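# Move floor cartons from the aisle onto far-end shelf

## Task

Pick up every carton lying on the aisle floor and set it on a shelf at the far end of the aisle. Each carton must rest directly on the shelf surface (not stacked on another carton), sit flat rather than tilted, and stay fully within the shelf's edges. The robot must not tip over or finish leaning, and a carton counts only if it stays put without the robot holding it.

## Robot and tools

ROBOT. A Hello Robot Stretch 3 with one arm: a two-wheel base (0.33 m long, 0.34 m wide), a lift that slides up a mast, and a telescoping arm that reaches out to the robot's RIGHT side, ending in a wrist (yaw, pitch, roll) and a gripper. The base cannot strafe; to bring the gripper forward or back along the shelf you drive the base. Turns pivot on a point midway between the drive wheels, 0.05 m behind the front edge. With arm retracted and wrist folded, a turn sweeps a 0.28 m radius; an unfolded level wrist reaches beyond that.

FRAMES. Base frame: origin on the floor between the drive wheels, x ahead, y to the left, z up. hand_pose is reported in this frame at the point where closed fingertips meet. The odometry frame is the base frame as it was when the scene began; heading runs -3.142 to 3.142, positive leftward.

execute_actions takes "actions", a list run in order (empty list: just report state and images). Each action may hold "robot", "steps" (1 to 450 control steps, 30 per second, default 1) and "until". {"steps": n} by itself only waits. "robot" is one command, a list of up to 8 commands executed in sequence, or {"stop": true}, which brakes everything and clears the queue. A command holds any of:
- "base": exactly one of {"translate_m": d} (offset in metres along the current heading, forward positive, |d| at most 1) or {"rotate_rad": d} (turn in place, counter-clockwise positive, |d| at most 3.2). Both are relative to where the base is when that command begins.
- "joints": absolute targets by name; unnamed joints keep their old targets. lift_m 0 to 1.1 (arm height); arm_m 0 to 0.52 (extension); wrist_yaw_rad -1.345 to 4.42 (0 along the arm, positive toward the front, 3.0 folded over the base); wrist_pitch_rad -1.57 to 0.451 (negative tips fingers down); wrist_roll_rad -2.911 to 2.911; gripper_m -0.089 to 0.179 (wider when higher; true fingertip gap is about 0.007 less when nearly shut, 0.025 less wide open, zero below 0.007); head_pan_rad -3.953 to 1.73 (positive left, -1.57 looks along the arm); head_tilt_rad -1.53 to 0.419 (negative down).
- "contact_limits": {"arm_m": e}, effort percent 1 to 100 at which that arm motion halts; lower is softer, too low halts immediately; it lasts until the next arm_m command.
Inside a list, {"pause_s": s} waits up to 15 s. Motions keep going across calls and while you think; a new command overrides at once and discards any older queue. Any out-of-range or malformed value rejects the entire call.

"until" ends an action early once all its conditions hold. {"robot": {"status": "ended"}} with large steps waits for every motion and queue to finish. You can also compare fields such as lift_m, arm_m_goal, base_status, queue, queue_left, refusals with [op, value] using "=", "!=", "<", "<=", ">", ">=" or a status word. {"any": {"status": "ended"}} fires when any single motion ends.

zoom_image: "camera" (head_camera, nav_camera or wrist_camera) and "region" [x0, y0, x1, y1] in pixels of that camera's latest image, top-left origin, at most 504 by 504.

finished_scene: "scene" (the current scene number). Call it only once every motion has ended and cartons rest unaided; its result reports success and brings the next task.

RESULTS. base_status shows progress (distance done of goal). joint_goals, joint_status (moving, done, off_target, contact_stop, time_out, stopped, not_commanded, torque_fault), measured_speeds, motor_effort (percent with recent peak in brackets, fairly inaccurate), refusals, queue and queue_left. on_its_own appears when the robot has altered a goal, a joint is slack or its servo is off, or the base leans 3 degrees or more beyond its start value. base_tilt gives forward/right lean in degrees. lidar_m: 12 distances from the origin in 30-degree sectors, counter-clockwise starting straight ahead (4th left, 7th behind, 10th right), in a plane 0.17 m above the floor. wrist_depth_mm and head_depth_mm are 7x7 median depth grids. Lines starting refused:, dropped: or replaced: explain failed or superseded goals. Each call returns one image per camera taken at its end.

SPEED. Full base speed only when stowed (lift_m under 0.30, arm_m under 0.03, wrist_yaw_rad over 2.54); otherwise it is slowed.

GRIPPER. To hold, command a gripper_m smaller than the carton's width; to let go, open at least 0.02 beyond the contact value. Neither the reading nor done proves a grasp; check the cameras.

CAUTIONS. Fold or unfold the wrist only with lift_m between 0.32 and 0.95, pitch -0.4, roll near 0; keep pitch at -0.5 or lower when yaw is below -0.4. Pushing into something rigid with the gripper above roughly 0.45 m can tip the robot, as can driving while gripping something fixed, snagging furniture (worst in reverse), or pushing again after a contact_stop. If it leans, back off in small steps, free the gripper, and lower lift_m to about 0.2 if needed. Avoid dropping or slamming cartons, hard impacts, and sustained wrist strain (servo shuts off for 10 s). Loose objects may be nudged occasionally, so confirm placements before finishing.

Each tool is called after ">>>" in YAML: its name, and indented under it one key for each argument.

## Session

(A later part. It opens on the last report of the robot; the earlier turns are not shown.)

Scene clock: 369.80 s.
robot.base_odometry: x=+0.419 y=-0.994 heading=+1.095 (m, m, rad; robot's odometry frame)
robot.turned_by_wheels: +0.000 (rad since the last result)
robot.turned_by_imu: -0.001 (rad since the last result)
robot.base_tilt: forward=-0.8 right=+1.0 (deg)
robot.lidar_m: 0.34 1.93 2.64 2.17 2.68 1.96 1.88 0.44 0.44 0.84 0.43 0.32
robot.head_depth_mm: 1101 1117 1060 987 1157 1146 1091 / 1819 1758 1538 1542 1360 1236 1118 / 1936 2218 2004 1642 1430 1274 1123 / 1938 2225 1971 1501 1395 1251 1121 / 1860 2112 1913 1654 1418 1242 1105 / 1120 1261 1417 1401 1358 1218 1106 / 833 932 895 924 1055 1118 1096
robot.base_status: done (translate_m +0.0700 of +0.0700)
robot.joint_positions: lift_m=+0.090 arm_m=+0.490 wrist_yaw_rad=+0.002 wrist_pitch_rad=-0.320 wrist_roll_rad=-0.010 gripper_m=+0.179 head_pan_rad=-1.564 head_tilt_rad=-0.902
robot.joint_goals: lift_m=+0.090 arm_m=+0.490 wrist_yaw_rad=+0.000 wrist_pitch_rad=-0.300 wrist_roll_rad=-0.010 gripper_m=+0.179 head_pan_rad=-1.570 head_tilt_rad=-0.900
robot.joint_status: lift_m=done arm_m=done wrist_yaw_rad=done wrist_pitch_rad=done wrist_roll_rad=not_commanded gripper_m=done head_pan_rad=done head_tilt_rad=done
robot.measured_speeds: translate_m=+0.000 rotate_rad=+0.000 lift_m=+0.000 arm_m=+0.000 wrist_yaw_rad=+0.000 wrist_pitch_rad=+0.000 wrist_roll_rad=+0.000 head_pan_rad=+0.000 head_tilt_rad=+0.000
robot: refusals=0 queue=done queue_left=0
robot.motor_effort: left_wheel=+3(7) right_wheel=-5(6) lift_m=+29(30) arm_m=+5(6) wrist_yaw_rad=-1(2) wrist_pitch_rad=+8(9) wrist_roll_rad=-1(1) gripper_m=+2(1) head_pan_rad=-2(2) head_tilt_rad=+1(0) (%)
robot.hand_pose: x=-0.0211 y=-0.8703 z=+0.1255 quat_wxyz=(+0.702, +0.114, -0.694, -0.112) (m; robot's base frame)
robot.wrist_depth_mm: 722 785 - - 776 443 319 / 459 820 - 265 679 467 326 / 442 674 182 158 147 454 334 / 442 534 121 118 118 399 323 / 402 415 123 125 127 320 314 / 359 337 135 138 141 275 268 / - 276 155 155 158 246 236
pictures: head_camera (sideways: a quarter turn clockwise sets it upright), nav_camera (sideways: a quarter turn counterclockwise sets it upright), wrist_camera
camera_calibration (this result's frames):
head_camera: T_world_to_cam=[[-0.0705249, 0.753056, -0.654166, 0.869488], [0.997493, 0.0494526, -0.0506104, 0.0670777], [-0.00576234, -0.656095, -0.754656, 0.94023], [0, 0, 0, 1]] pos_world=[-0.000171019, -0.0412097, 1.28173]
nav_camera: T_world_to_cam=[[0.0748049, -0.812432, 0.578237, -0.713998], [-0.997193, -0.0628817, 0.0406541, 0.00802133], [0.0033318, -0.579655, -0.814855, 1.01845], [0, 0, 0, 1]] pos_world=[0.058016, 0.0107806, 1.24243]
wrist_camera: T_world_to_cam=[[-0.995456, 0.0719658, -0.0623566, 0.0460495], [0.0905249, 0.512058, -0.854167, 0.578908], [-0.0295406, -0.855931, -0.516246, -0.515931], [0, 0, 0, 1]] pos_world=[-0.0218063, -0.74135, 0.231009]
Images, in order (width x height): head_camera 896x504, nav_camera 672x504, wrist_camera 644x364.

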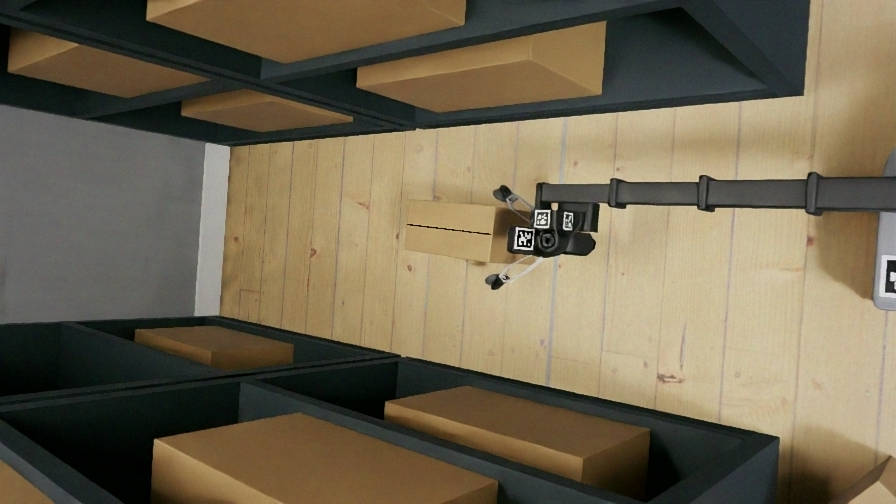

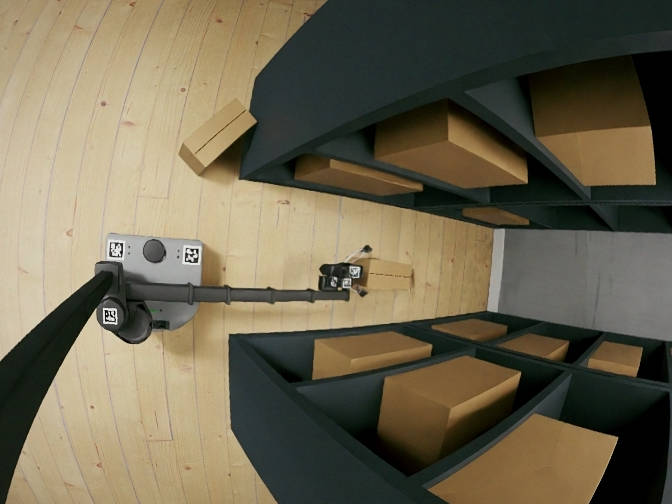

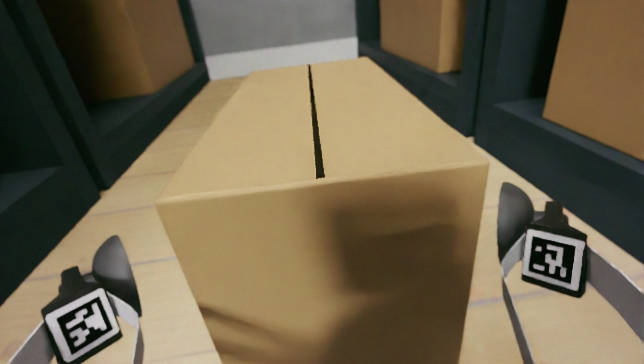

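>>> execute_actions:
  actions:
    - {"robot":[{"joints":{"arm_m":0.51}},{"joints":{"gripper_m":0.04}},{"pause_s":1},{"joints":{"lift_m":0.6}},{"joints":{"arm_m":0.0}},{"base":{"translate_m":-0.05},"joints":{"wrist_yaw_rad":0.45}},{"base":{"translate_m":-0.17}},{"joints":{"wrist_yaw_rad":1.7}}],"steps":450,"until":{"robot":{"status":"ended"}}}
    - {"steps":450,"until":{"robot":{"status":"ended"}}}
    - {"robot":[{"base":{"translate_m":0.05}},{"base":{"rotate_rad":1.571},"joints":{"head_pan_rad":-3.14,"head_tilt_rad":-0.6}}],"steps":450,"until":{"robot":{"status":"ended"}}}

Scene clock: 400.00 s.
robot.base_odometry: x=+0.341 y=-1.145 heading=+2.666 (m, m, rad; robot's odometry frame)
robot.turned_by_wheels: +1.571 (rad since the last result)
robot.turned_by_imu: +1.565 (rad since the last result)
robot.base_tilt: forward=-0.8 right=+1.0 (deg)
robot.lidar_m: 2.58 2.19 1.78 1.71 0.44 0.34 0.68 0.71 0.48 0.49 2.11 2.21
robot.head_depth_mm: 935 551 525 501 448 435 508 / 990 1059 805 842 855 879 561 / 1797 1982 2008 1433 1429 1273 1170 / 1827 2027 2241 2339 1803 1465 1239 / 1846 2032 2256 2338 1784 1454 1231 / 1832 2006 2109 2023 1771 1446 1226 / 1791 1425 1310 1416 1574 1395 1217
robot.base_status: done (rotate_rad +1.5708 of +1.5710)
robot.joint_positions: lift_m=+0.600 arm_m=+0.000 wrist_yaw_rad=+1.697 wrist_pitch_rad=-0.333 wrist_roll_rad=-0.010 gripper_m=+0.094 head_pan_rad=-3.133 head_tilt_rad=-0.606
robot.joint_goals: lift_m=+0.600 arm_m=+0.000 wrist_yaw_rad=+1.700 wrist_pitch_rad=-0.300 wrist_roll_rad=-0.010 gripper_m=+0.093 head_pan_rad=-3.140 head_tilt_rad=-0.600
robot.joint_status: lift_m=done arm_m=done wrist_yaw_rad=done wrist_pitch_rad=done wrist_roll_rad=not_commanded gripper_m=off_target head_pan_rad=done head_tilt_rad=done
robot.measured_speeds: translate_m=+0.000 rotate_rad=+0.000 lift_m=+0.000 arm_m=+0.000 wrist_yaw_rad=+0.000 wrist_pitch_rad=+0.000 wrist_roll_rad=+0.000 head_pan_rad=+0.000 head_tilt_rad=+0.000
robot: refusals=0 queue=done queue_left=0
robot.on_its_own: gripper_m is held at +0.093, not at your +0.040, by its stall guard, which is not easing now
robot.motor_effort: left_wheel=-4(7) right_wheel=+6(10) lift_m=+39(41) arm_m=-5(5) wrist_yaw_rad=+2(4) wrist_pitch_rad=+15(16) wrist_roll_rad=-2(1) gripper_m=-25(100) head_pan_rad=-3(34) head_tilt_rad=+2(15) (%)
robot.hand_pose: x=+0.2110 y=-0.1158 z=+0.6319 quat_wxyz=(+0.551, +0.599, -0.370, +0.449) (m; robot's base frame)
robot.wrist_depth_mm: - - - - - - - / - - - - - - - / - - - - - - - / - - 125 126 127 - - / - - 127 128 130 - - / - - 130 132 133 861 889 / 917 840 134 135 137 760 748
pictures: head_camera (sideways: a quarter turn clockwise sets it upright), nav_camera (sideways: a quarter turn counterclockwise sets it upright), wrist_camera
camera_calibration (this result's frames):
head_camera: T_world_to_cam=[[0.528905, 0.0697804, -0.845807, 1.11562], [0.0343699, -0.997558, -0.0608077, 0.08625], [-0.847985, 0.00309117, -0.530012, 0.653155], [0, 0, 0, 1]] pos_world=[-0.0391553, 0.00617201, 1.29502]
nav_camera: T_world_to_cam=[[-0.607868, -0.0743212, 0.790552, -0.98651], [-0.0501216, 0.997216, 0.0552107, -0.0167254], [-0.792454, -0.00606293, -0.609901, 0.756756], [0, 0, 0, 1]] pos_world=[-0.000811868, -0.0520515, 1.24236]
wrist_camera: T_world_to_cam=[[0.0517075, -0.996778, -0.0613184, -0.0910271], [-0.530932, 0.0245662, -0.847058, 0.6743], [0.845835, 0.0763552, -0.527951, 0.328812], [0, 0, 0, 1]] pos_world=[0.0845934, -0.132405, 0.739186]
Images, in order (width x height): head_camera 896x504, nav_camera 672x504, wrist_camera 644x364.

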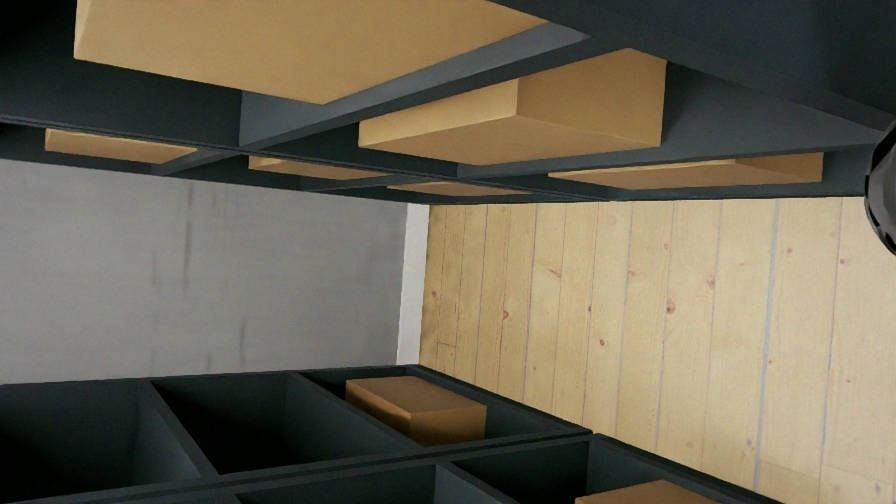

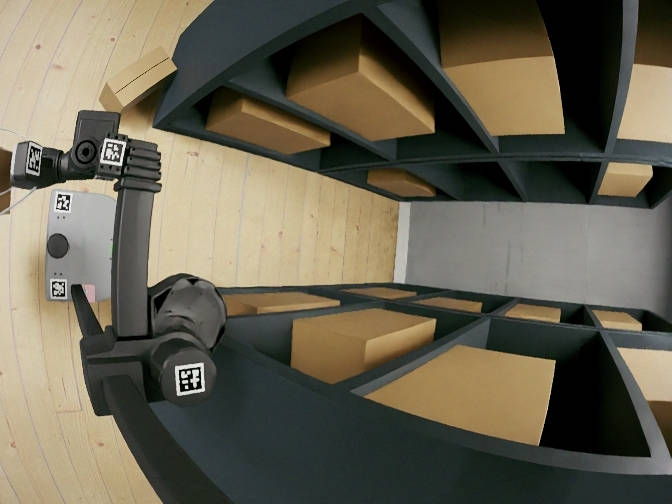

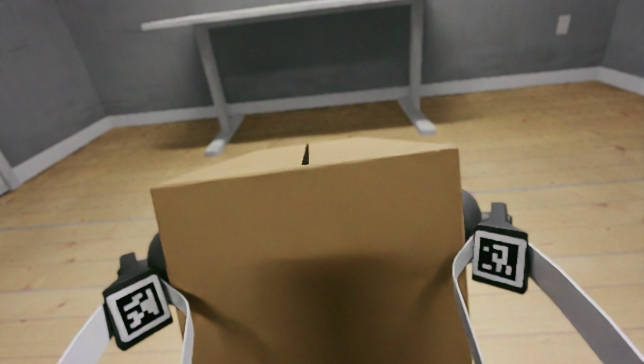

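>>> execute_actions:
  actions:
    - {"robot":[{"base":{"rotate_rad":-0.35}},{"base":{"translate_m":0.3}},{"base":{"rotate_rad":0.33}},{"base":{"translate_m":-0.55}}],"steps":450,"until":{"robot":{"status":"ended"}}}

Scene clock: 419.60 s.
robot.base_odometry: x=+0.621 y=-1.187 heading=+2.646 (m, m, rad; robot's odometry frame)
robot.turned_by_wheels: -0.020 (rad since the last result)
robot.turned_by_imu: -0.020 (rad since the last result)
robot.base_tilt: forward=-0.8 right=+1.0 (deg)
robot.lidar_m: 2.44 2.47 1.89 0.24 0.24 0.47 0.94 0.57 0.46 0.37 0.39 2.70
robot.head_depth_mm: 772 832 830 858 756 703 693 / 1506 1255 1280 1072 1066 1033 970 / 1597 1764 1890 2112 1722 1437 1244 / 1605 1766 1948 2169 1813 1465 1235 / 1612 1777 1991 2130 1783 1467 1230 / 1583 1731 1867 1828 1730 1451 1220 / 1571 1416 1778 1160 1273 1352 1186
robot.base_status: done (translate_m -0.5500 of -0.5500)
robot.joint_positions: lift_m=+0.600 arm_m=+0.000 wrist_yaw_rad=+1.698 wrist_pitch_rad=-0.333 wrist_roll_rad=-0.010 gripper_m=+0.094 head_pan_rad=-3.133 head_tilt_rad=-0.605
robot.joint_goals: lift_m=+0.600 arm_m=+0.000 wrist_yaw_rad=+1.700 wrist_pitch_rad=-0.300 wrist_roll_rad=-0.010 gripper_m=+0.093 head_pan_rad=-3.140 head_tilt_rad=-0.600
robot.joint_status: lift_m=done arm_m=done wrist_yaw_rad=done wrist_pitch_rad=done wrist_roll_rad=not_commanded gripper_m=off_target head_pan_rad=done head_tilt_rad=done
robot.measured_speeds: translate_m=+0.000 rotate_rad=+0.000 lift_m=+0.000 arm_m=+0.000 wrist_yaw_rad=+0.000 wrist_pitch_rad=+0.000 wrist_roll_rad=+0.000 head_pan_rad=+0.000 head_tilt_rad=+0.000
robot: refusals=0 queue=done queue_left=0
robot.on_its_own: gripper_m is held at +0.093, not at your +0.040, by its stall guard, which is not easing now
robot.motor_effort: left_wheel=-4(9) right_wheel=+6(11) lift_m=+39(39) arm_m=-5(5) wrist_yaw_rad=+2(2) wrist_pitch_rad=+15(15) wrist_roll_rad=-1(1) gripper_m=-25(24) head_pan_rad=-3(3) head_tilt_rad=+2(2) (%)
robot.hand_pose: x=+0.2110 y=-0.1158 z=+0.6319 quat_wxyz=(+0.551, +0.599, -0.370, +0.449) (m; robot's base frame)
robot.wrist_depth_mm: - - - - - - - / - - - - - - - / - - - - - - - / - - 125 126 127 - - / - - 127 129 130 - - / - - 130 132 133 859 881 / 914 838 134 135 137 770 768
pictures: head_camera (sideways: a quarter turn clockwise sets it upright), nav_camera (sideways: a quarter turn counterclockwise sets it upright), wrist_camera
camera_calibration (this result's frames):
head_camera: T_world_to_cam=[[0.528666, 0.0697478, -0.845959, 1.11582], [0.0342949, -0.99756, -0.0608151, 0.0862602], [-0.848137, 0.0031388, -0.529768, 0.652839], [0, 0, 0, 1]] pos_world=[-0.0391569, 0.0061746, 1.29504]
nav_camera: T_world_to_cam=[[-0.607645, -0.0742842, 0.790727, -0.986739], [-0.0500482, 0.997219, 0.0552226, -0.0167415], [-0.79263, -0.0060187, -0.609673, 0.75646], [0, 0, 0, 1]] pos_world=[-0.000831991, -0.0520513, 1.24236]
wrist_camera: T_world_to_cam=[[0.0519436, -0.996766, -0.0613184, -0.0910227], [-0.530938, 0.0244404, -0.847058, 0.674281], [0.845817, 0.0765555, -0.527951, 0.328841], [0, 0, 0, 1]] pos_world=[0.0845903, -0.132383, 0.739186]
Images, in order (width x height): head_camera 896x504, nav_camera 672x504, wrist_camera 644x364.

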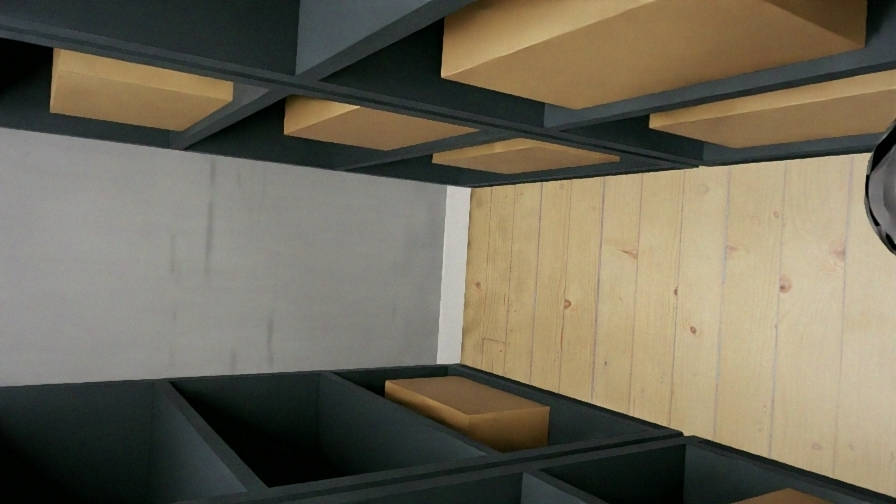

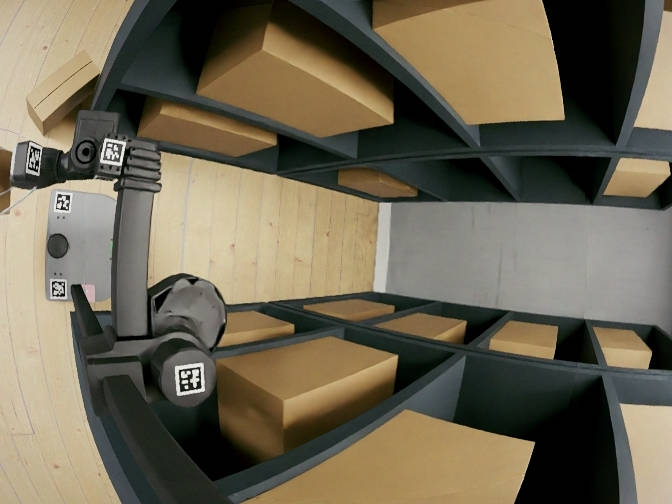

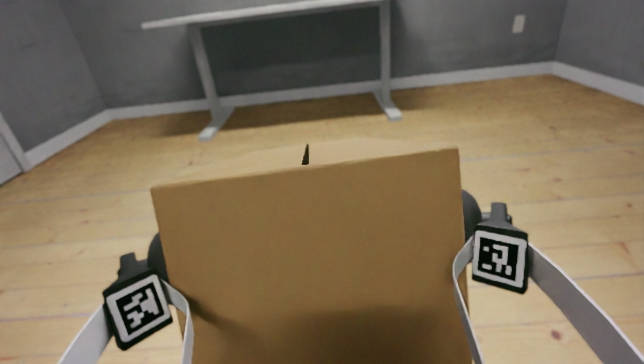

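>>> execute_actions:
  actions:
    - {"robot":[{"base":{"translate_m":-0.75}}],"steps":450,"until":{"robot":{"status":"ended"}}}
    - {"actions_sep":1}

>>> execute_actions:
  actions:
    - {"robot":[{"base":{"translate_m":-0.75}}],"steps":450,"until":{"robot":{"status":"ended"}}}


Scene clock: 433.33 s.
robot.base_odometry: x=+1.281 y=-1.543 heading=+2.646 (m, m, rad; robot's odometry frame)
robot.turned_by_wheels: +0.000 (rad since the last result)
robot.turned_by_imu: +0.001 (rad since the last result)
robot.base_tilt: forward=-0.8 right=+1.0 (deg)
robot.lidar_m: 3.18 0.35 0.25 0.24 0.25 0.32 1.12 0.72 0.42 0.41 0.42 0.57
robot.head_depth_mm: 893 772 730 818 735 669 646 / 944 1029 1126 1238 1048 926 917 / 952 1048 1163 1319 1483 1436 1250 / 952 1052 1166 1322 1520 1467 1235 / 956 1056 1176 1324 1530 1448 1233 / 956 1065 1183 1327 1534 1444 1224 / 955 1040 1151 1255 1334 1315 1197
robot.base_status: done (translate_m -0.7500 of -0.7500)
robot.joint_positions: lift_m=+0.600 arm_m=+0.000 wrist_yaw_rad=+1.698 wrist_pitch_rad=-0.333 wrist_roll_rad=-0.010 gripper_m=+0.094 head_pan_rad=-3.133 head_tilt_rad=-0.605
robot.joint_goals: lift_m=+0.600 arm_m=+0.000 wrist_yaw_rad=+1.700 wrist_pitch_rad=-0.300 wrist_roll_rad=-0.010 gripper_m=+0.093 head_pan_rad=-3.140 head_tilt_rad=-0.600
robot.joint_status: lift_m=done arm_m=done wrist_yaw_rad=done wrist_pitch_rad=done wrist_roll_rad=not_commanded gripper_m=off_target head_pan_rad=done head_tilt_rad=done
robot.measured_speeds: translate_m=+0.000 rotate_rad=+0.000 lift_m=+0.000 arm_m=+0.000 wrist_yaw_rad=+0.000 wrist_pitch_rad=+0.000 wrist_roll_rad=+0.000 head_pan_rad=+0.000 head_tilt_rad=+0.000
robot: refusals=0 queue=done queue_left=0
robot.on_its_own: gripper_m is held at +0.093, not at your +0.040, by its stall guard, which is not easing now
robot.motor_effort: left_wheel=-4(8) right_wheel=+6(8) lift_m=+39(39) arm_m=-5(5) wrist_yaw_rad=+2(2) wrist_pitch_rad=+15(15) wrist_roll_rad=-2(1) gripper_m=-23(25) head_pan_rad=-3(2) head_tilt_rad=+2(2) (%)
robot.hand_pose: x=+0.2110 y=-0.1158 z=+0.6319 quat_wxyz=(+0.551, +0.599, -0.370, +0.449) (m; robot's base frame)
robot.wrist_depth_mm: 547 - - - - 538 322 / 581 - - - - 578 328 / 623 637 - - - 548 334 / 522 577 126 126 127 680 339 / 426 739 127 129 130 734 321 / 833 817 130 132 134 482 460 / 808 751 134 135 137 540 410
pictures: head_camera (sideways: a quarter turn clockwise sets it upright), nav_camera (sideways: a quarter turn counterclockwise sets it upright), wrist_camera
camera_calibration (this result's frames):
head_camera: T_world_to_cam=[[0.528649, 0.0697476, -0.84597, 1.11583], [0.0342934, -0.99756, -0.0608156, 0.0862609], [-0.848147, 0.00313891, -0.529751, 0.652817], [0, 0, 0, 1]] pos_world=[-0.0391571, 0.00617461, 1.29504]
nav_camera: T_world_to_cam=[[-0.60763, -0.0742839, 0.790739, -0.986755], [-0.0500469, 0.997219, 0.0552235, -0.0167426], [-0.792642, -0.00601861, -0.609657, 0.75644], [0, 0, 0, 1]] pos_world=[-0.000833196, -0.0520513, 1.24236]
wrist_camera: T_world_to_cam=[[0.0519437, -0.996766, -0.0613183, -0.0910227], [-0.530938, 0.0244404, -0.847058, 0.674281], [0.845817, 0.0765555, -0.527951, 0.328841], [0, 0, 0, 1]] pos_world=[0.0845903, -0.132383, 0.739186]
Images, in order (width x height): head_camera 896x504, nav_camera 672x504, wrist_camera 644x364.

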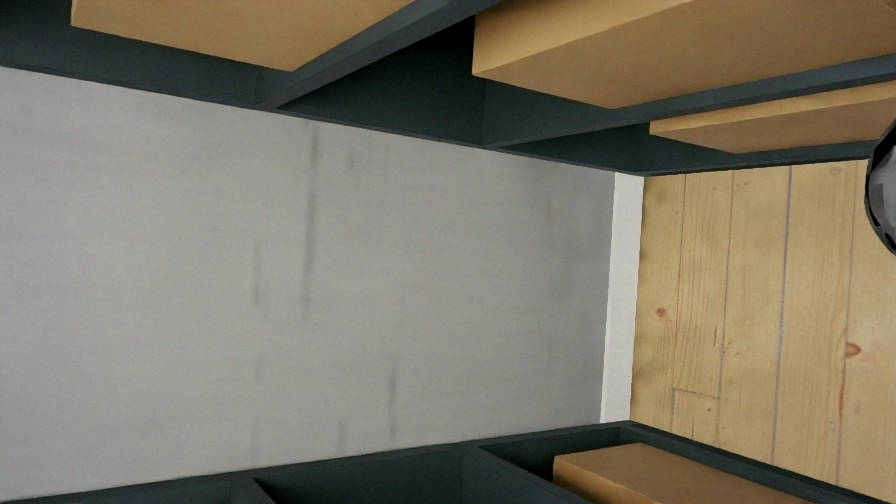

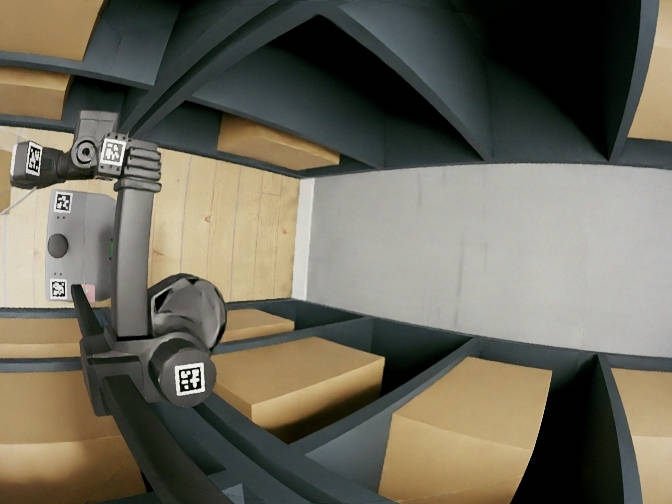

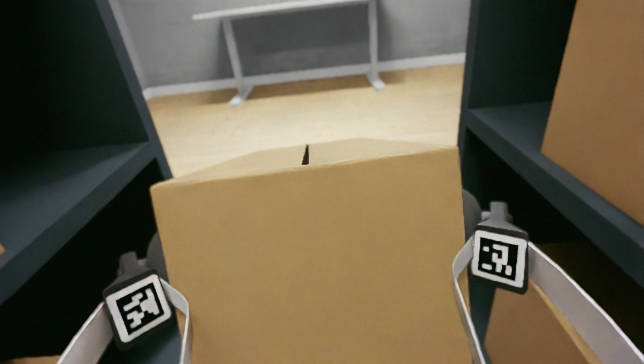

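>>> execute_actions:
  actions:
    - {"robot":[{"base":{"translate_m":-0.72},"joints":{"head_pan_rad":-1.57,"head_tilt_rad":-0.75}}],"steps":450,"until":{"robot":{"status":"ended"}}}

Scene clock: 443.93 s.
robot.base_odometry: x=+1.914 y=-1.886 heading=+2.646 (m, m, rad; robot's odometry frame)
robot.turned_by_wheels: +0.000 (rad since the last result)
robot.turned_by_imu: +0.001 (rad since the last result)
robot.base_tilt: forward=-0.8 right=+0.9 (deg)
robot.lidar_m: 0.95 0.33 0.24 0.23 0.24 0.43 0.42 0.44 0.43 0.42 0.43 0.61
robot.head_depth_mm: 697 770 604 497 949 803 1017 / 700 763 596 492 952 814 996 / 700 763 592 487 940 814 960 / 704 766 585 483 937 807 959 / 706 767 579 478 926 803 1026 / 711 762 574 492 924 797 1084 / 708 760 567 488 921 813 1096
robot.base_status: done (translate_m -0.7200 of -0.7200)
robot.joint_positions: lift_m=+0.600 arm_m=+0.000 wrist_yaw_rad=+1.698 wrist_pitch_rad=-0.333 wrist_roll_rad=-0.010 gripper_m=+0.094 head_pan_rad=-1.577 head_tilt_rad=-0.740
robot.joint_goals: lift_m=+0.600 arm_m=+0.000 wrist_yaw_rad=+1.700 wrist_pitch_rad=-0.300 wrist_roll_rad=-0.010 gripper_m=+0.093 head_pan_rad=-1.570 head_tilt_rad=-0.750
robot.joint_status: lift_m=done arm_m=done wrist_yaw_rad=done wrist_pitch_rad=done wrist_roll_rad=not_commanded gripper_m=off_target head_pan_rad=done head_tilt_rad=done
robot.measured_speeds: translate_m=+0.000 rotate_rad=+0.000 lift_m=+0.000 arm_m=+0.000 wrist_yaw_rad=+0.000 wrist_pitch_rad=+0.000 wrist_roll_rad=+0.000 head_pan_rad=+0.000 head_tilt_rad=+0.000
robot: refusals=0 queue=done queue_left=0
robot.on_its_own: gripper_m is held at +0.093, not at your +0.040, by its stall guard, which is not easing now
robot.motor_effort: left_wheel=-4(8) right_wheel=+6(8) lift_m=+39(39) arm_m=-5(5) wrist_yaw_rad=+2(2) wrist_pitch_rad=+15(15) wrist_roll_rad=-1(2) gripper_m=-24(25) head_pan_rad=+2(37) head_tilt_rad=-3(13) (%)
robot.hand_pose: x=+0.2110 y=-0.1158 z=+0.6319 quat_wxyz=(+0.551, +0.599, -0.370, +0.449) (m; robot's base frame)
robot.wrist_depth_mm: 421 650 - - - 604 345 / 425 635 - - - 629 371 / 420 611 - - - 507 399 / 440 532 126 126 127 511 370 / 400 492 127 128 130 477 353 / 540 520 130 132 133 554 517 / 608 644 134 135 137 610 599
pictures: head_camera (sideways: a quarter turn clockwise sets it upright), nav_camera (sideways: a quarter turn counterclockwise sets it upright), wrist_camera
camera_calibration (this result's frames):
head_camera: T_world_to_cam=[[-0.0612436, 0.638722, -0.766997, 1.01647], [0.998007, 0.0275008, -0.056788, 0.0751284], [-0.0151787, -0.768946, -0.639133, 0.790036], [0, 0, 0, 1]] pos_world=[-0.000734361, -0.0438146, 1.28884]
nav_camera: T_world_to_cam=[[0.0646633, -0.709603, 0.701628, -0.874712], [-0.997894, -0.0423611, 0.0491251, -0.00301207], [-0.00513759, -0.703327, -0.710848, 0.883259], [0, 0, 0, 1]] pos_world=[0.0580939, 0.000393659, 1.24173]
wrist_camera: T_world_to_cam=[[0.0519435, -0.996766, -0.0613184, -0.0910227], [-0.530938, 0.0244405, -0.847058, 0.674281], [0.845817, 0.0765554, -0.527951, 0.328841], [0, 0, 0, 1]] pos_world=[0.0845903, -0.132383, 0.739186]
Images, in order (width x height): head_camera 896x504, nav_camera 672x504, wrist_camera 644x364.

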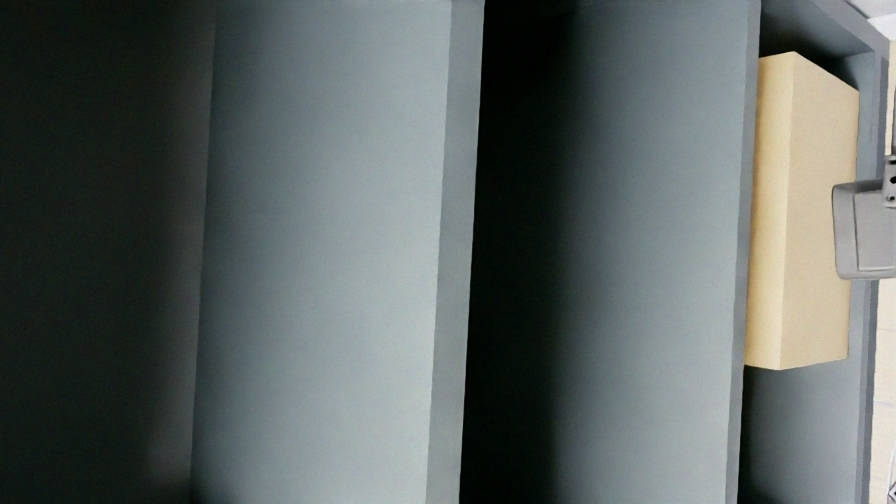

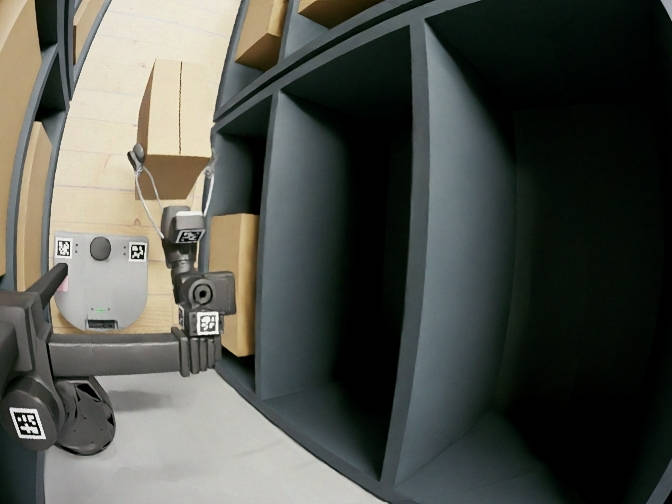

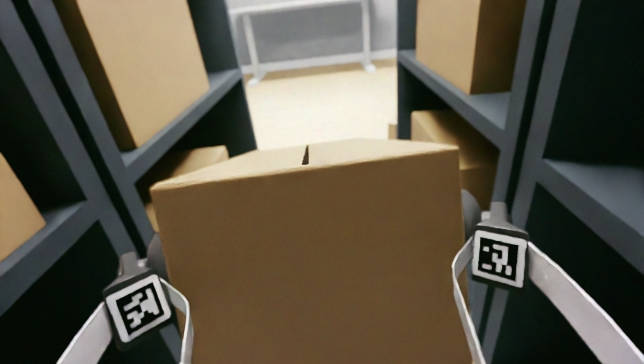

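>>> execute_actions:
  actions:
    - {"robot":[{"base":{"translate_m":-0.12},"joints":{"lift_m":0.69}},{"joints":{"wrist_yaw_rad":0}},{"joints":{"arm_m":0.17}}],"steps":450,"until":{"robot":{"status":"ended"}}}

Scene clock: 459.87 s.
robot.base_odometry: x=+2.020 y=-1.943 heading=+2.646 (m, m, rad; robot's odometry frame)
robot.turned_by_wheels: +0.000 (rad since the last result)
robot.turned_by_imu: +0.000 (rad since the last result)
robot.base_tilt: forward=-0.8 right=+0.9 (deg)
robot.lidar_m: 0.94 0.33 0.24 0.23 0.37 0.32 0.31 0.32 0.43 0.15 - 0.15
robot.head_depth_mm: 700 747 602 495 724 747 773 / 701 765 594 491 966 - - / 705 768 589 486 981 - 1013 / 707 767 584 482 957 806 1029 / 708 770 576 494 928 800 1034 / 709 762 572 492 924 816 1040 / 711 764 566 487 919 814 1089
robot.base_status: done (translate_m -0.1200 of -0.1200)
robot.joint_positions: lift_m=+0.690 arm_m=+0.170 wrist_yaw_rad=+0.002 wrist_pitch_rad=-0.315 wrist_roll_rad=-0.008 gripper_m=+0.093 head_pan_rad=-1.577 head_tilt_rad=-0.742
robot.joint_goals: lift_m=+0.690 arm_m=+0.170 wrist_yaw_rad=+0.000 wrist_pitch_rad=-0.300 wrist_roll_rad=-0.008 gripper_m=+0.093 head_pan_rad=-1.570 head_tilt_rad=-0.750
robot.joint_status: lift_m=done arm_m=done wrist_yaw_rad=done wrist_pitch_rad=done wrist_roll_rad=not_commanded gripper_m=off_target head_pan_rad=done head_tilt_rad=done
robot.measured_speeds: translate_m=+0.000 rotate_rad=+0.000 lift_m=+0.000 arm_m=+0.000 wrist_yaw_rad=+0.000 wrist_pitch_rad=+0.000 wrist_roll_rad=+0.000 head_pan_rad=+0.000 head_tilt_rad=+0.000
robot: refusals=0 queue=done queue_left=0
robot.on_its_own: gripper_m is held at +0.093, not at your +0.040, by its stall guard, which is not easing now
robot.motor_effort: left_wheel=-2(11) right_wheel=+4(16) lift_m=+32(41) arm_m=+5(5) wrist_yaw_rad=-1(70) wrist_pitch_rad=+6(15) wrist_roll_rad=-2(28) gripper_m=-1(33) head_pan_rad=+3(3) head_tilt_rad=-3(3) (%)
robot.hand_pose: x=-0.0211 y=-0.5508 z=+0.7265 quat_wxyz=(+0.701, +0.112, -0.695, -0.110) (m; robot's base frame)
robot.wrist_depth_mm: 361 369 385 396 410 328 233 / 386 397 411 419 435 342 239 / 413 426 437 448 468 355 245 / 442 455 476 493 506 368 252 / 482 499 501 496 475 379 259 / 457 443 411 402 379 351 266 / 377 359 352 341 329 318 265
pictures: head_camera (sideways: a quarter turn clockwise sets it upright), nav_camera (sideways: a quarter turn counterclockwise sets it upright), wrist_camera
camera_calibration (this result's frames):
head_camera: T_world_to_cam=[[-0.0614862, 0.640188, -0.765753, 1.01486], [0.997997, 0.028004, -0.0567223, 0.0750427], [-0.0148688, -0.767707, -0.640628, 0.791979], [0, 0, 0, 1]] pos_world=[-0.000716969, -0.0437918, 1.28875]
nav_camera: T_world_to_cam=[[0.0649345, -0.710941, 0.700247, -0.872914], [-0.997878, -0.0428492, 0.0490304, -0.00288881], [-0.0048527, -0.701945, -0.712215, 0.885035], [0, 0, 0, 1]] pos_world=[0.0580944, 0.000531151, 1.24173]
wrist_camera: T_world_to_cam=[[-0.995328, 0.0720811, -0.0642351, 0.0619857], [0.0920648, 0.508151, -0.856333, 0.928076], [-0.0290843, -0.858246, -0.512413, 0.0637721], [0, 0, 0, 1]] pos_world=[-0.0218923, -0.421338, 0.831401]
Images, in order (width x height): head_camera 896x504, nav_camera 672x504, wrist_camera 644x364.

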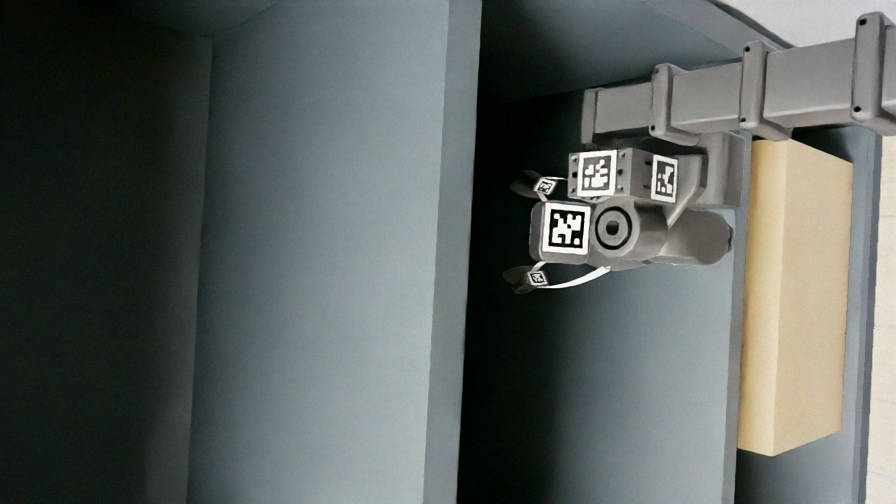

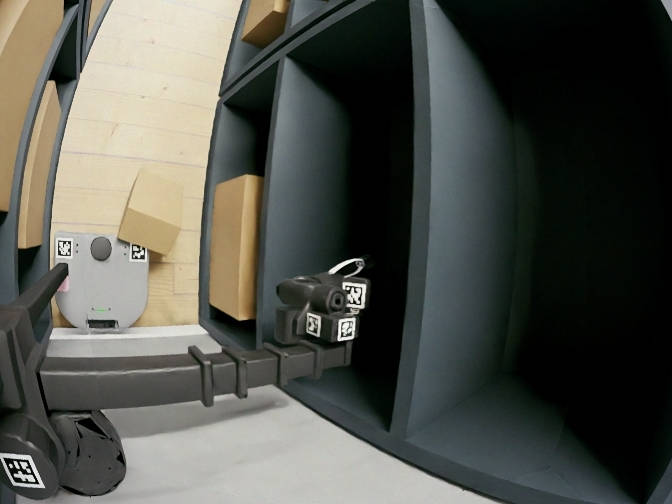

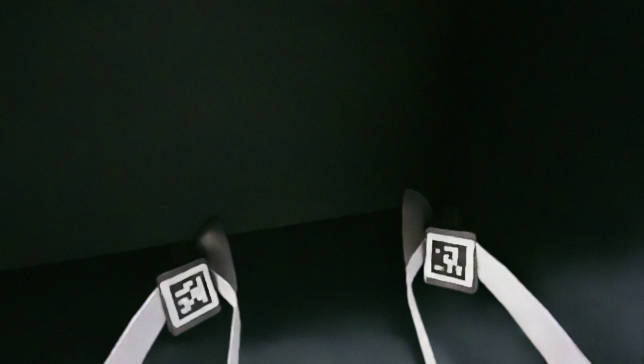

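>>> execute_actions:
  actions:
    - {"robot":[{"joints":{"arm_m":0.0,"gripper_m":0.179,"head_pan_rad":-0.5,"head_tilt_rad":-1.3}}],"steps":300,"until":{"robot":{"status":"ended"}}}

Scene clock: 468.17 s.
robot.base_odometry: x=+2.020 y=-1.943 heading=+2.646 (m, m, rad; robot's odometry frame)
robot.turned_by_wheels: +0.000 (rad since the last result)
robot.turned_by_imu: +0.000 (rad since the last result)
robot.base_tilt: forward=-0.8 right=+1.0 (deg)
robot.lidar_m: 0.94 0.33 0.24 0.23 0.37 0.32 0.31 0.32 0.43 0.15 - 0.15
robot.head_depth_mm: 877 889 831 959 1048 - - / 812 887 1300 1220 1243 1181 1093 / 794 933 1316 1316 1013 - - / 982 1387 1396 1324 1085 - - / 1338 1508 1413 1316 1239 1206 1076 / 1621 1513 1407 1316 1247 1108 1060 / 1618 1508 1405 1320 1099 852 639
robot.base_status: done (translate_m -0.1200 of -0.1200)
robot.joint_positions: lift_m=+0.690 arm_m=+0.000 wrist_yaw_rad=+0.002 wrist_pitch_rad=-0.315 wrist_roll_rad=-0.008 gripper_m=+0.179 head_pan_rad=-0.507 head_tilt_rad=-1.284
robot.joint_goals: lift_m=+0.690 arm_m=+0.000 wrist_yaw_rad=+0.000 wrist_pitch_rad=-0.300 wrist_roll_rad=-0.008 gripper_m=+0.179 head_pan_rad=-0.500 head_tilt_rad=-1.300
robot.joint_status: lift_m=done arm_m=done wrist_yaw_rad=done wrist_pitch_rad=done wrist_roll_rad=not_commanded gripper_m=done head_pan_rad=done head_tilt_rad=done
robot.measured_speeds: translate_m=+0.000 rotate_rad=+0.000 lift_m=+0.000 arm_m=+0.000 wrist_yaw_rad=+0.000 wrist_pitch_rad=+0.000 wrist_roll_rad=+0.000 head_pan_rad=+0.000 head_tilt_rad=+0.000
robot: refusals=0 queue=done queue_left=0
robot.motor_effort: left_wheel=-2(3) right_wheel=+4(4) lift_m=+32(32) arm_m=-5(6) wrist_yaw_rad=-1(2) wrist_pitch_rad=+7(6) wrist_roll_rad=-2(2) gripper_m=+2(100) head_pan_rad=+3(36) head_tilt_rad=-5(25) (%)
robot.hand_pose: x=-0.0211 y=-0.3815 z=+0.7264 quat_wxyz=(+0.702, +0.112, -0.695, -0.110) (m; robot's base frame)
robot.wrist_depth_mm: 509 519 532 548 539 331 237 / 537 558 571 587 584 346 242 / 573 587 614 633 628 358 248 / 611 633 643 634 575 393 255 / 580 554 519 495 471 437 250 / 475 438 421 400 389 367 272 / - 359 354 341 329 318 287
pictures: head_camera (sideways: a quarter turn clockwise sets it upright), nav_camera (sideways: a quarter turn counterclockwise sets it upright), wrist_camera
camera_calibration (this result's frames):
head_camera: T_world_to_cam=[[-0.856093, 0.400791, -0.326299, 0.447187], [0.433505, 0.900613, -0.0311474, 0.0451587], [0.281385, -0.168117, -0.944753, 1.18554], [0, 0, 0, 1]] pos_world=[0.0296647, -0.0205898, 1.26736]
nav_camera: T_world_to_cam=[[0.88143, -0.410442, 0.233704, -0.27017], [-0.425752, -0.904682, 0.0169037, 0.0354705], [0.20449, -0.114399, -0.972161, 1.22157], [0, 0, 0, 1]] pos_world=[0.00343902, 0.060947, 1.2501]
wrist_camera: T_world_to_cam=[[-0.995351, 0.0721368, -0.0638131, 0.0494494], [0.0917321, 0.5082, -0.85634, 0.842041], [-0.0293438, -0.858213, -0.512455, 0.209123], [0, 0, 0, 1]] pos_world=[-0.0218861, -0.25202, 0.831395]
Images, in order (width x height): head_camera 896x504, nav_camera 672x504, wrist_camera 644x364.

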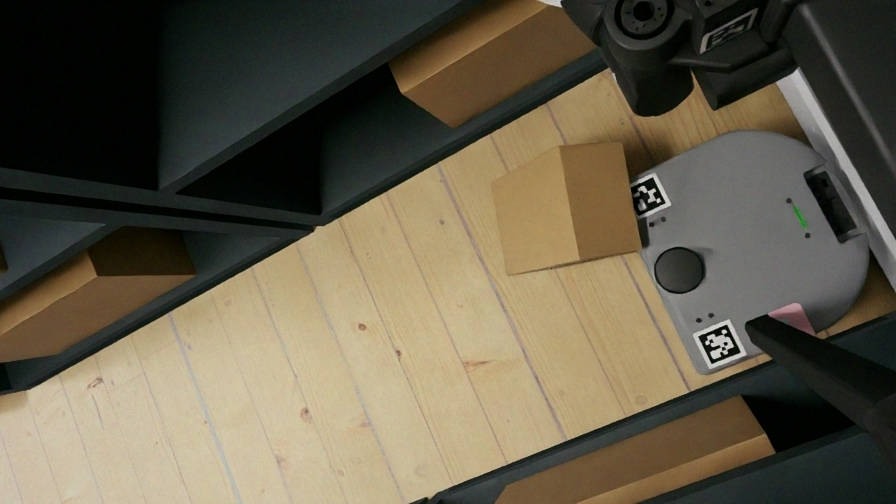

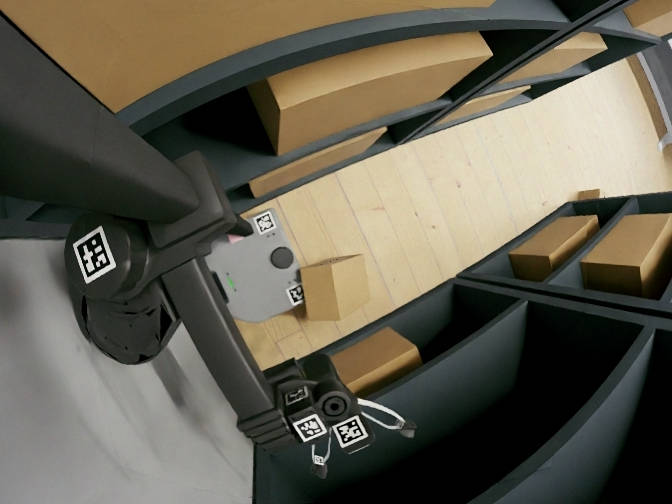

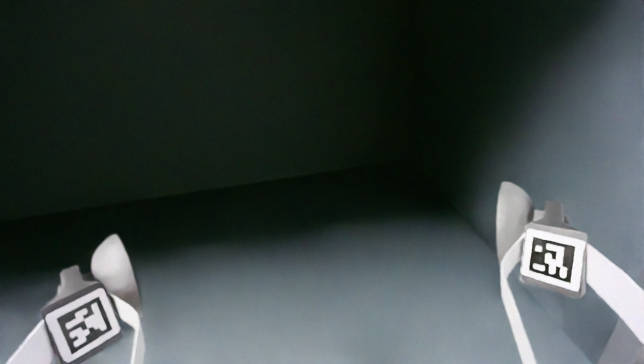

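>>> execute_actions:
  actions:
    - {"robot":[{"base":{"translate_m":0.08}},{"base":{"translate_m":-0.06}}],"steps":300,"until":{"robot":{"status":"ended"}}}

Scene clock: 478.60 s.
robot.base_odometry: x=+2.002 y=-1.933 heading=+2.646 (m, m, rad; robot's odometry frame)
robot.turned_by_wheels: +0.000 (rad since the last result)
robot.turned_by_imu: -0.001 (rad since the last result)
robot.base_tilt: forward=-0.8 right=+0.9 (deg)
robot.lidar_m: 0.94 0.33 0.24 0.23 0.40 0.34 0.33 0.34 0.44 0.42 0.22 0.20
robot.head_depth_mm: 841 891 827 956 1051 - - / 783 888 1298 1251 1236 1184 1136 / 782 924 1307 1305 1243 - - / 975 1395 1402 1327 1227 - 1099 / 1354 1503 1416 1319 1246 1202 1072 / 1614 1512 1412 1313 1244 1106 1055 / 1617 1519 1399 1314 1092 847 639
robot.base_status: done (translate_m -0.0600 of -0.0600)
robot.joint_positions: lift_m=+0.690 arm_m=+0.000 wrist_yaw_rad=+0.002 wrist_pitch_rad=-0.315 wrist_roll_rad=-0.008 gripper_m=+0.179 head_pan_rad=-0.507 head_tilt_rad=-1.284
robot.joint_goals: lift_m=+0.690 arm_m=+0.000 wrist_yaw_rad=+0.000 wrist_pitch_rad=-0.300 wrist_roll_rad=-0.008 gripper_m=+0.179 head_pan_rad=-0.500 head_tilt_rad=-1.300
robot.joint_status: lift_m=done arm_m=done wrist_yaw_rad=done wrist_pitch_rad=done wrist_roll_rad=not_commanded gripper_m=done head_pan_rad=done head_tilt_rad=done
robot.measured_speeds: translate_m=+0.000 rotate_rad=+0.000 lift_m=+0.000 arm_m=+0.000 wrist_yaw_rad=+0.000 wrist_pitch_rad=+0.000 wrist_roll_rad=+0.000 head_pan_rad=+0.000 head_tilt_rad=+0.000
robot: refusals=0 queue=done queue_left=0
robot.motor_effort: left_wheel=-2(7) right_wheel=+3(9) lift_m=+32(32) arm_m=-5(5) wrist_yaw_rad=-1(2) wrist_pitch_rad=+6(6) wrist_roll_rad=-2(2) gripper_m=+0(0) head_pan_rad=+2(2) head_tilt_rad=-5(5) (%)
robot.hand_pose: x=-0.0211 y=-0.3815 z=+0.7264 quat_wxyz=(+0.702, +0.112, -0.695, -0.110) (m; robot's base frame)
robot.wrist_depth_mm: 502 522 528 547 552 365 255 / 537 555 569 587 587 376 262 / 580 591 613 624 634 388 269 / 622 635 647 635 581 427 276 / 577 559 521 492 470 454 271 / 481 437 422 404 385 368 297 / - 358 355 342 330 319 298
pictures: head_camera (sideways: a quarter turn clockwise sets it upright), nav_camera (sideways: a quarter turn counterclockwise sets it upright), wrist_camera
camera_calibration (this result's frames):
head_camera: T_world_to_cam=[[-0.856287, 0.400724, -0.325874, 0.446635], [0.433347, 0.90069, -0.0311211, 0.0451254], [0.28104, -0.167865, -0.944901, 1.18573], [0, 0, 0, 1]] pos_world=[0.0296545, -0.0205785, 1.26735]
nav_camera: T_world_to_cam=[[0.881589, -0.410351, 0.233266, -0.269601], [-0.425598, -0.904755, 0.0168735, 0.0355089], [0.204125, -0.114153, -0.972266, 1.22171], [0, 0, 0, 1]] pos_world=[0.00340873, 0.0609579, 1.25012]
wrist_camera: T_world_to_cam=[[-0.995351, 0.0721368, -0.063813, 0.0494494], [0.091732, 0.5082, -0.85634, 0.842041], [-0.0293438, -0.858213, -0.512455, 0.209123], [0, 0, 0, 1]] pos_world=[-0.0218861, -0.25202, 0.831395]
Images, in order (width x height): head_camera 896x504, nav_camera 672x504, wrist_camera 644x364.

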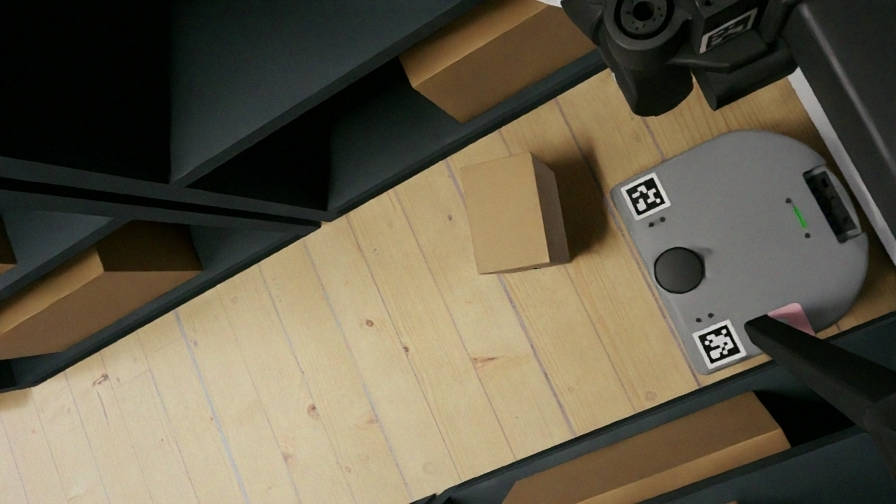

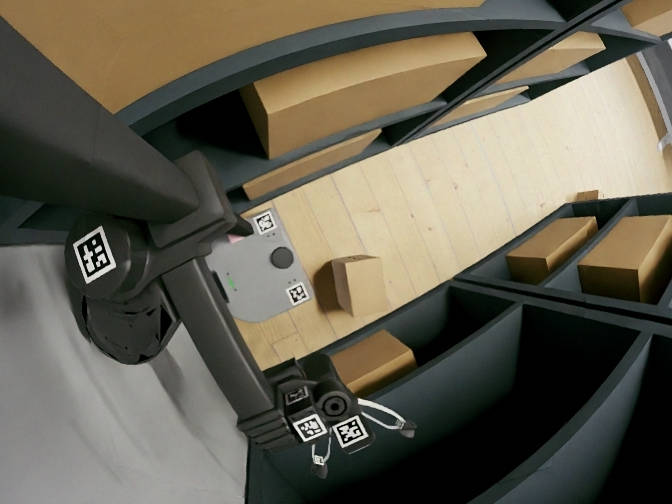

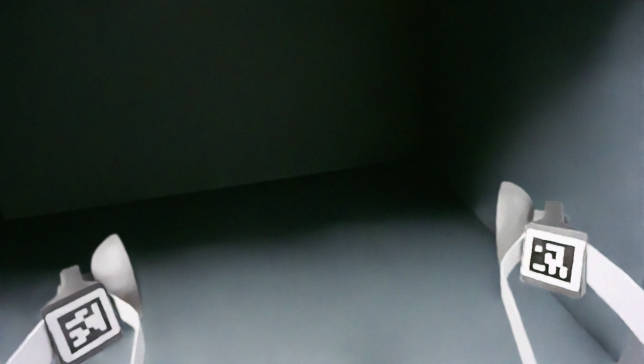

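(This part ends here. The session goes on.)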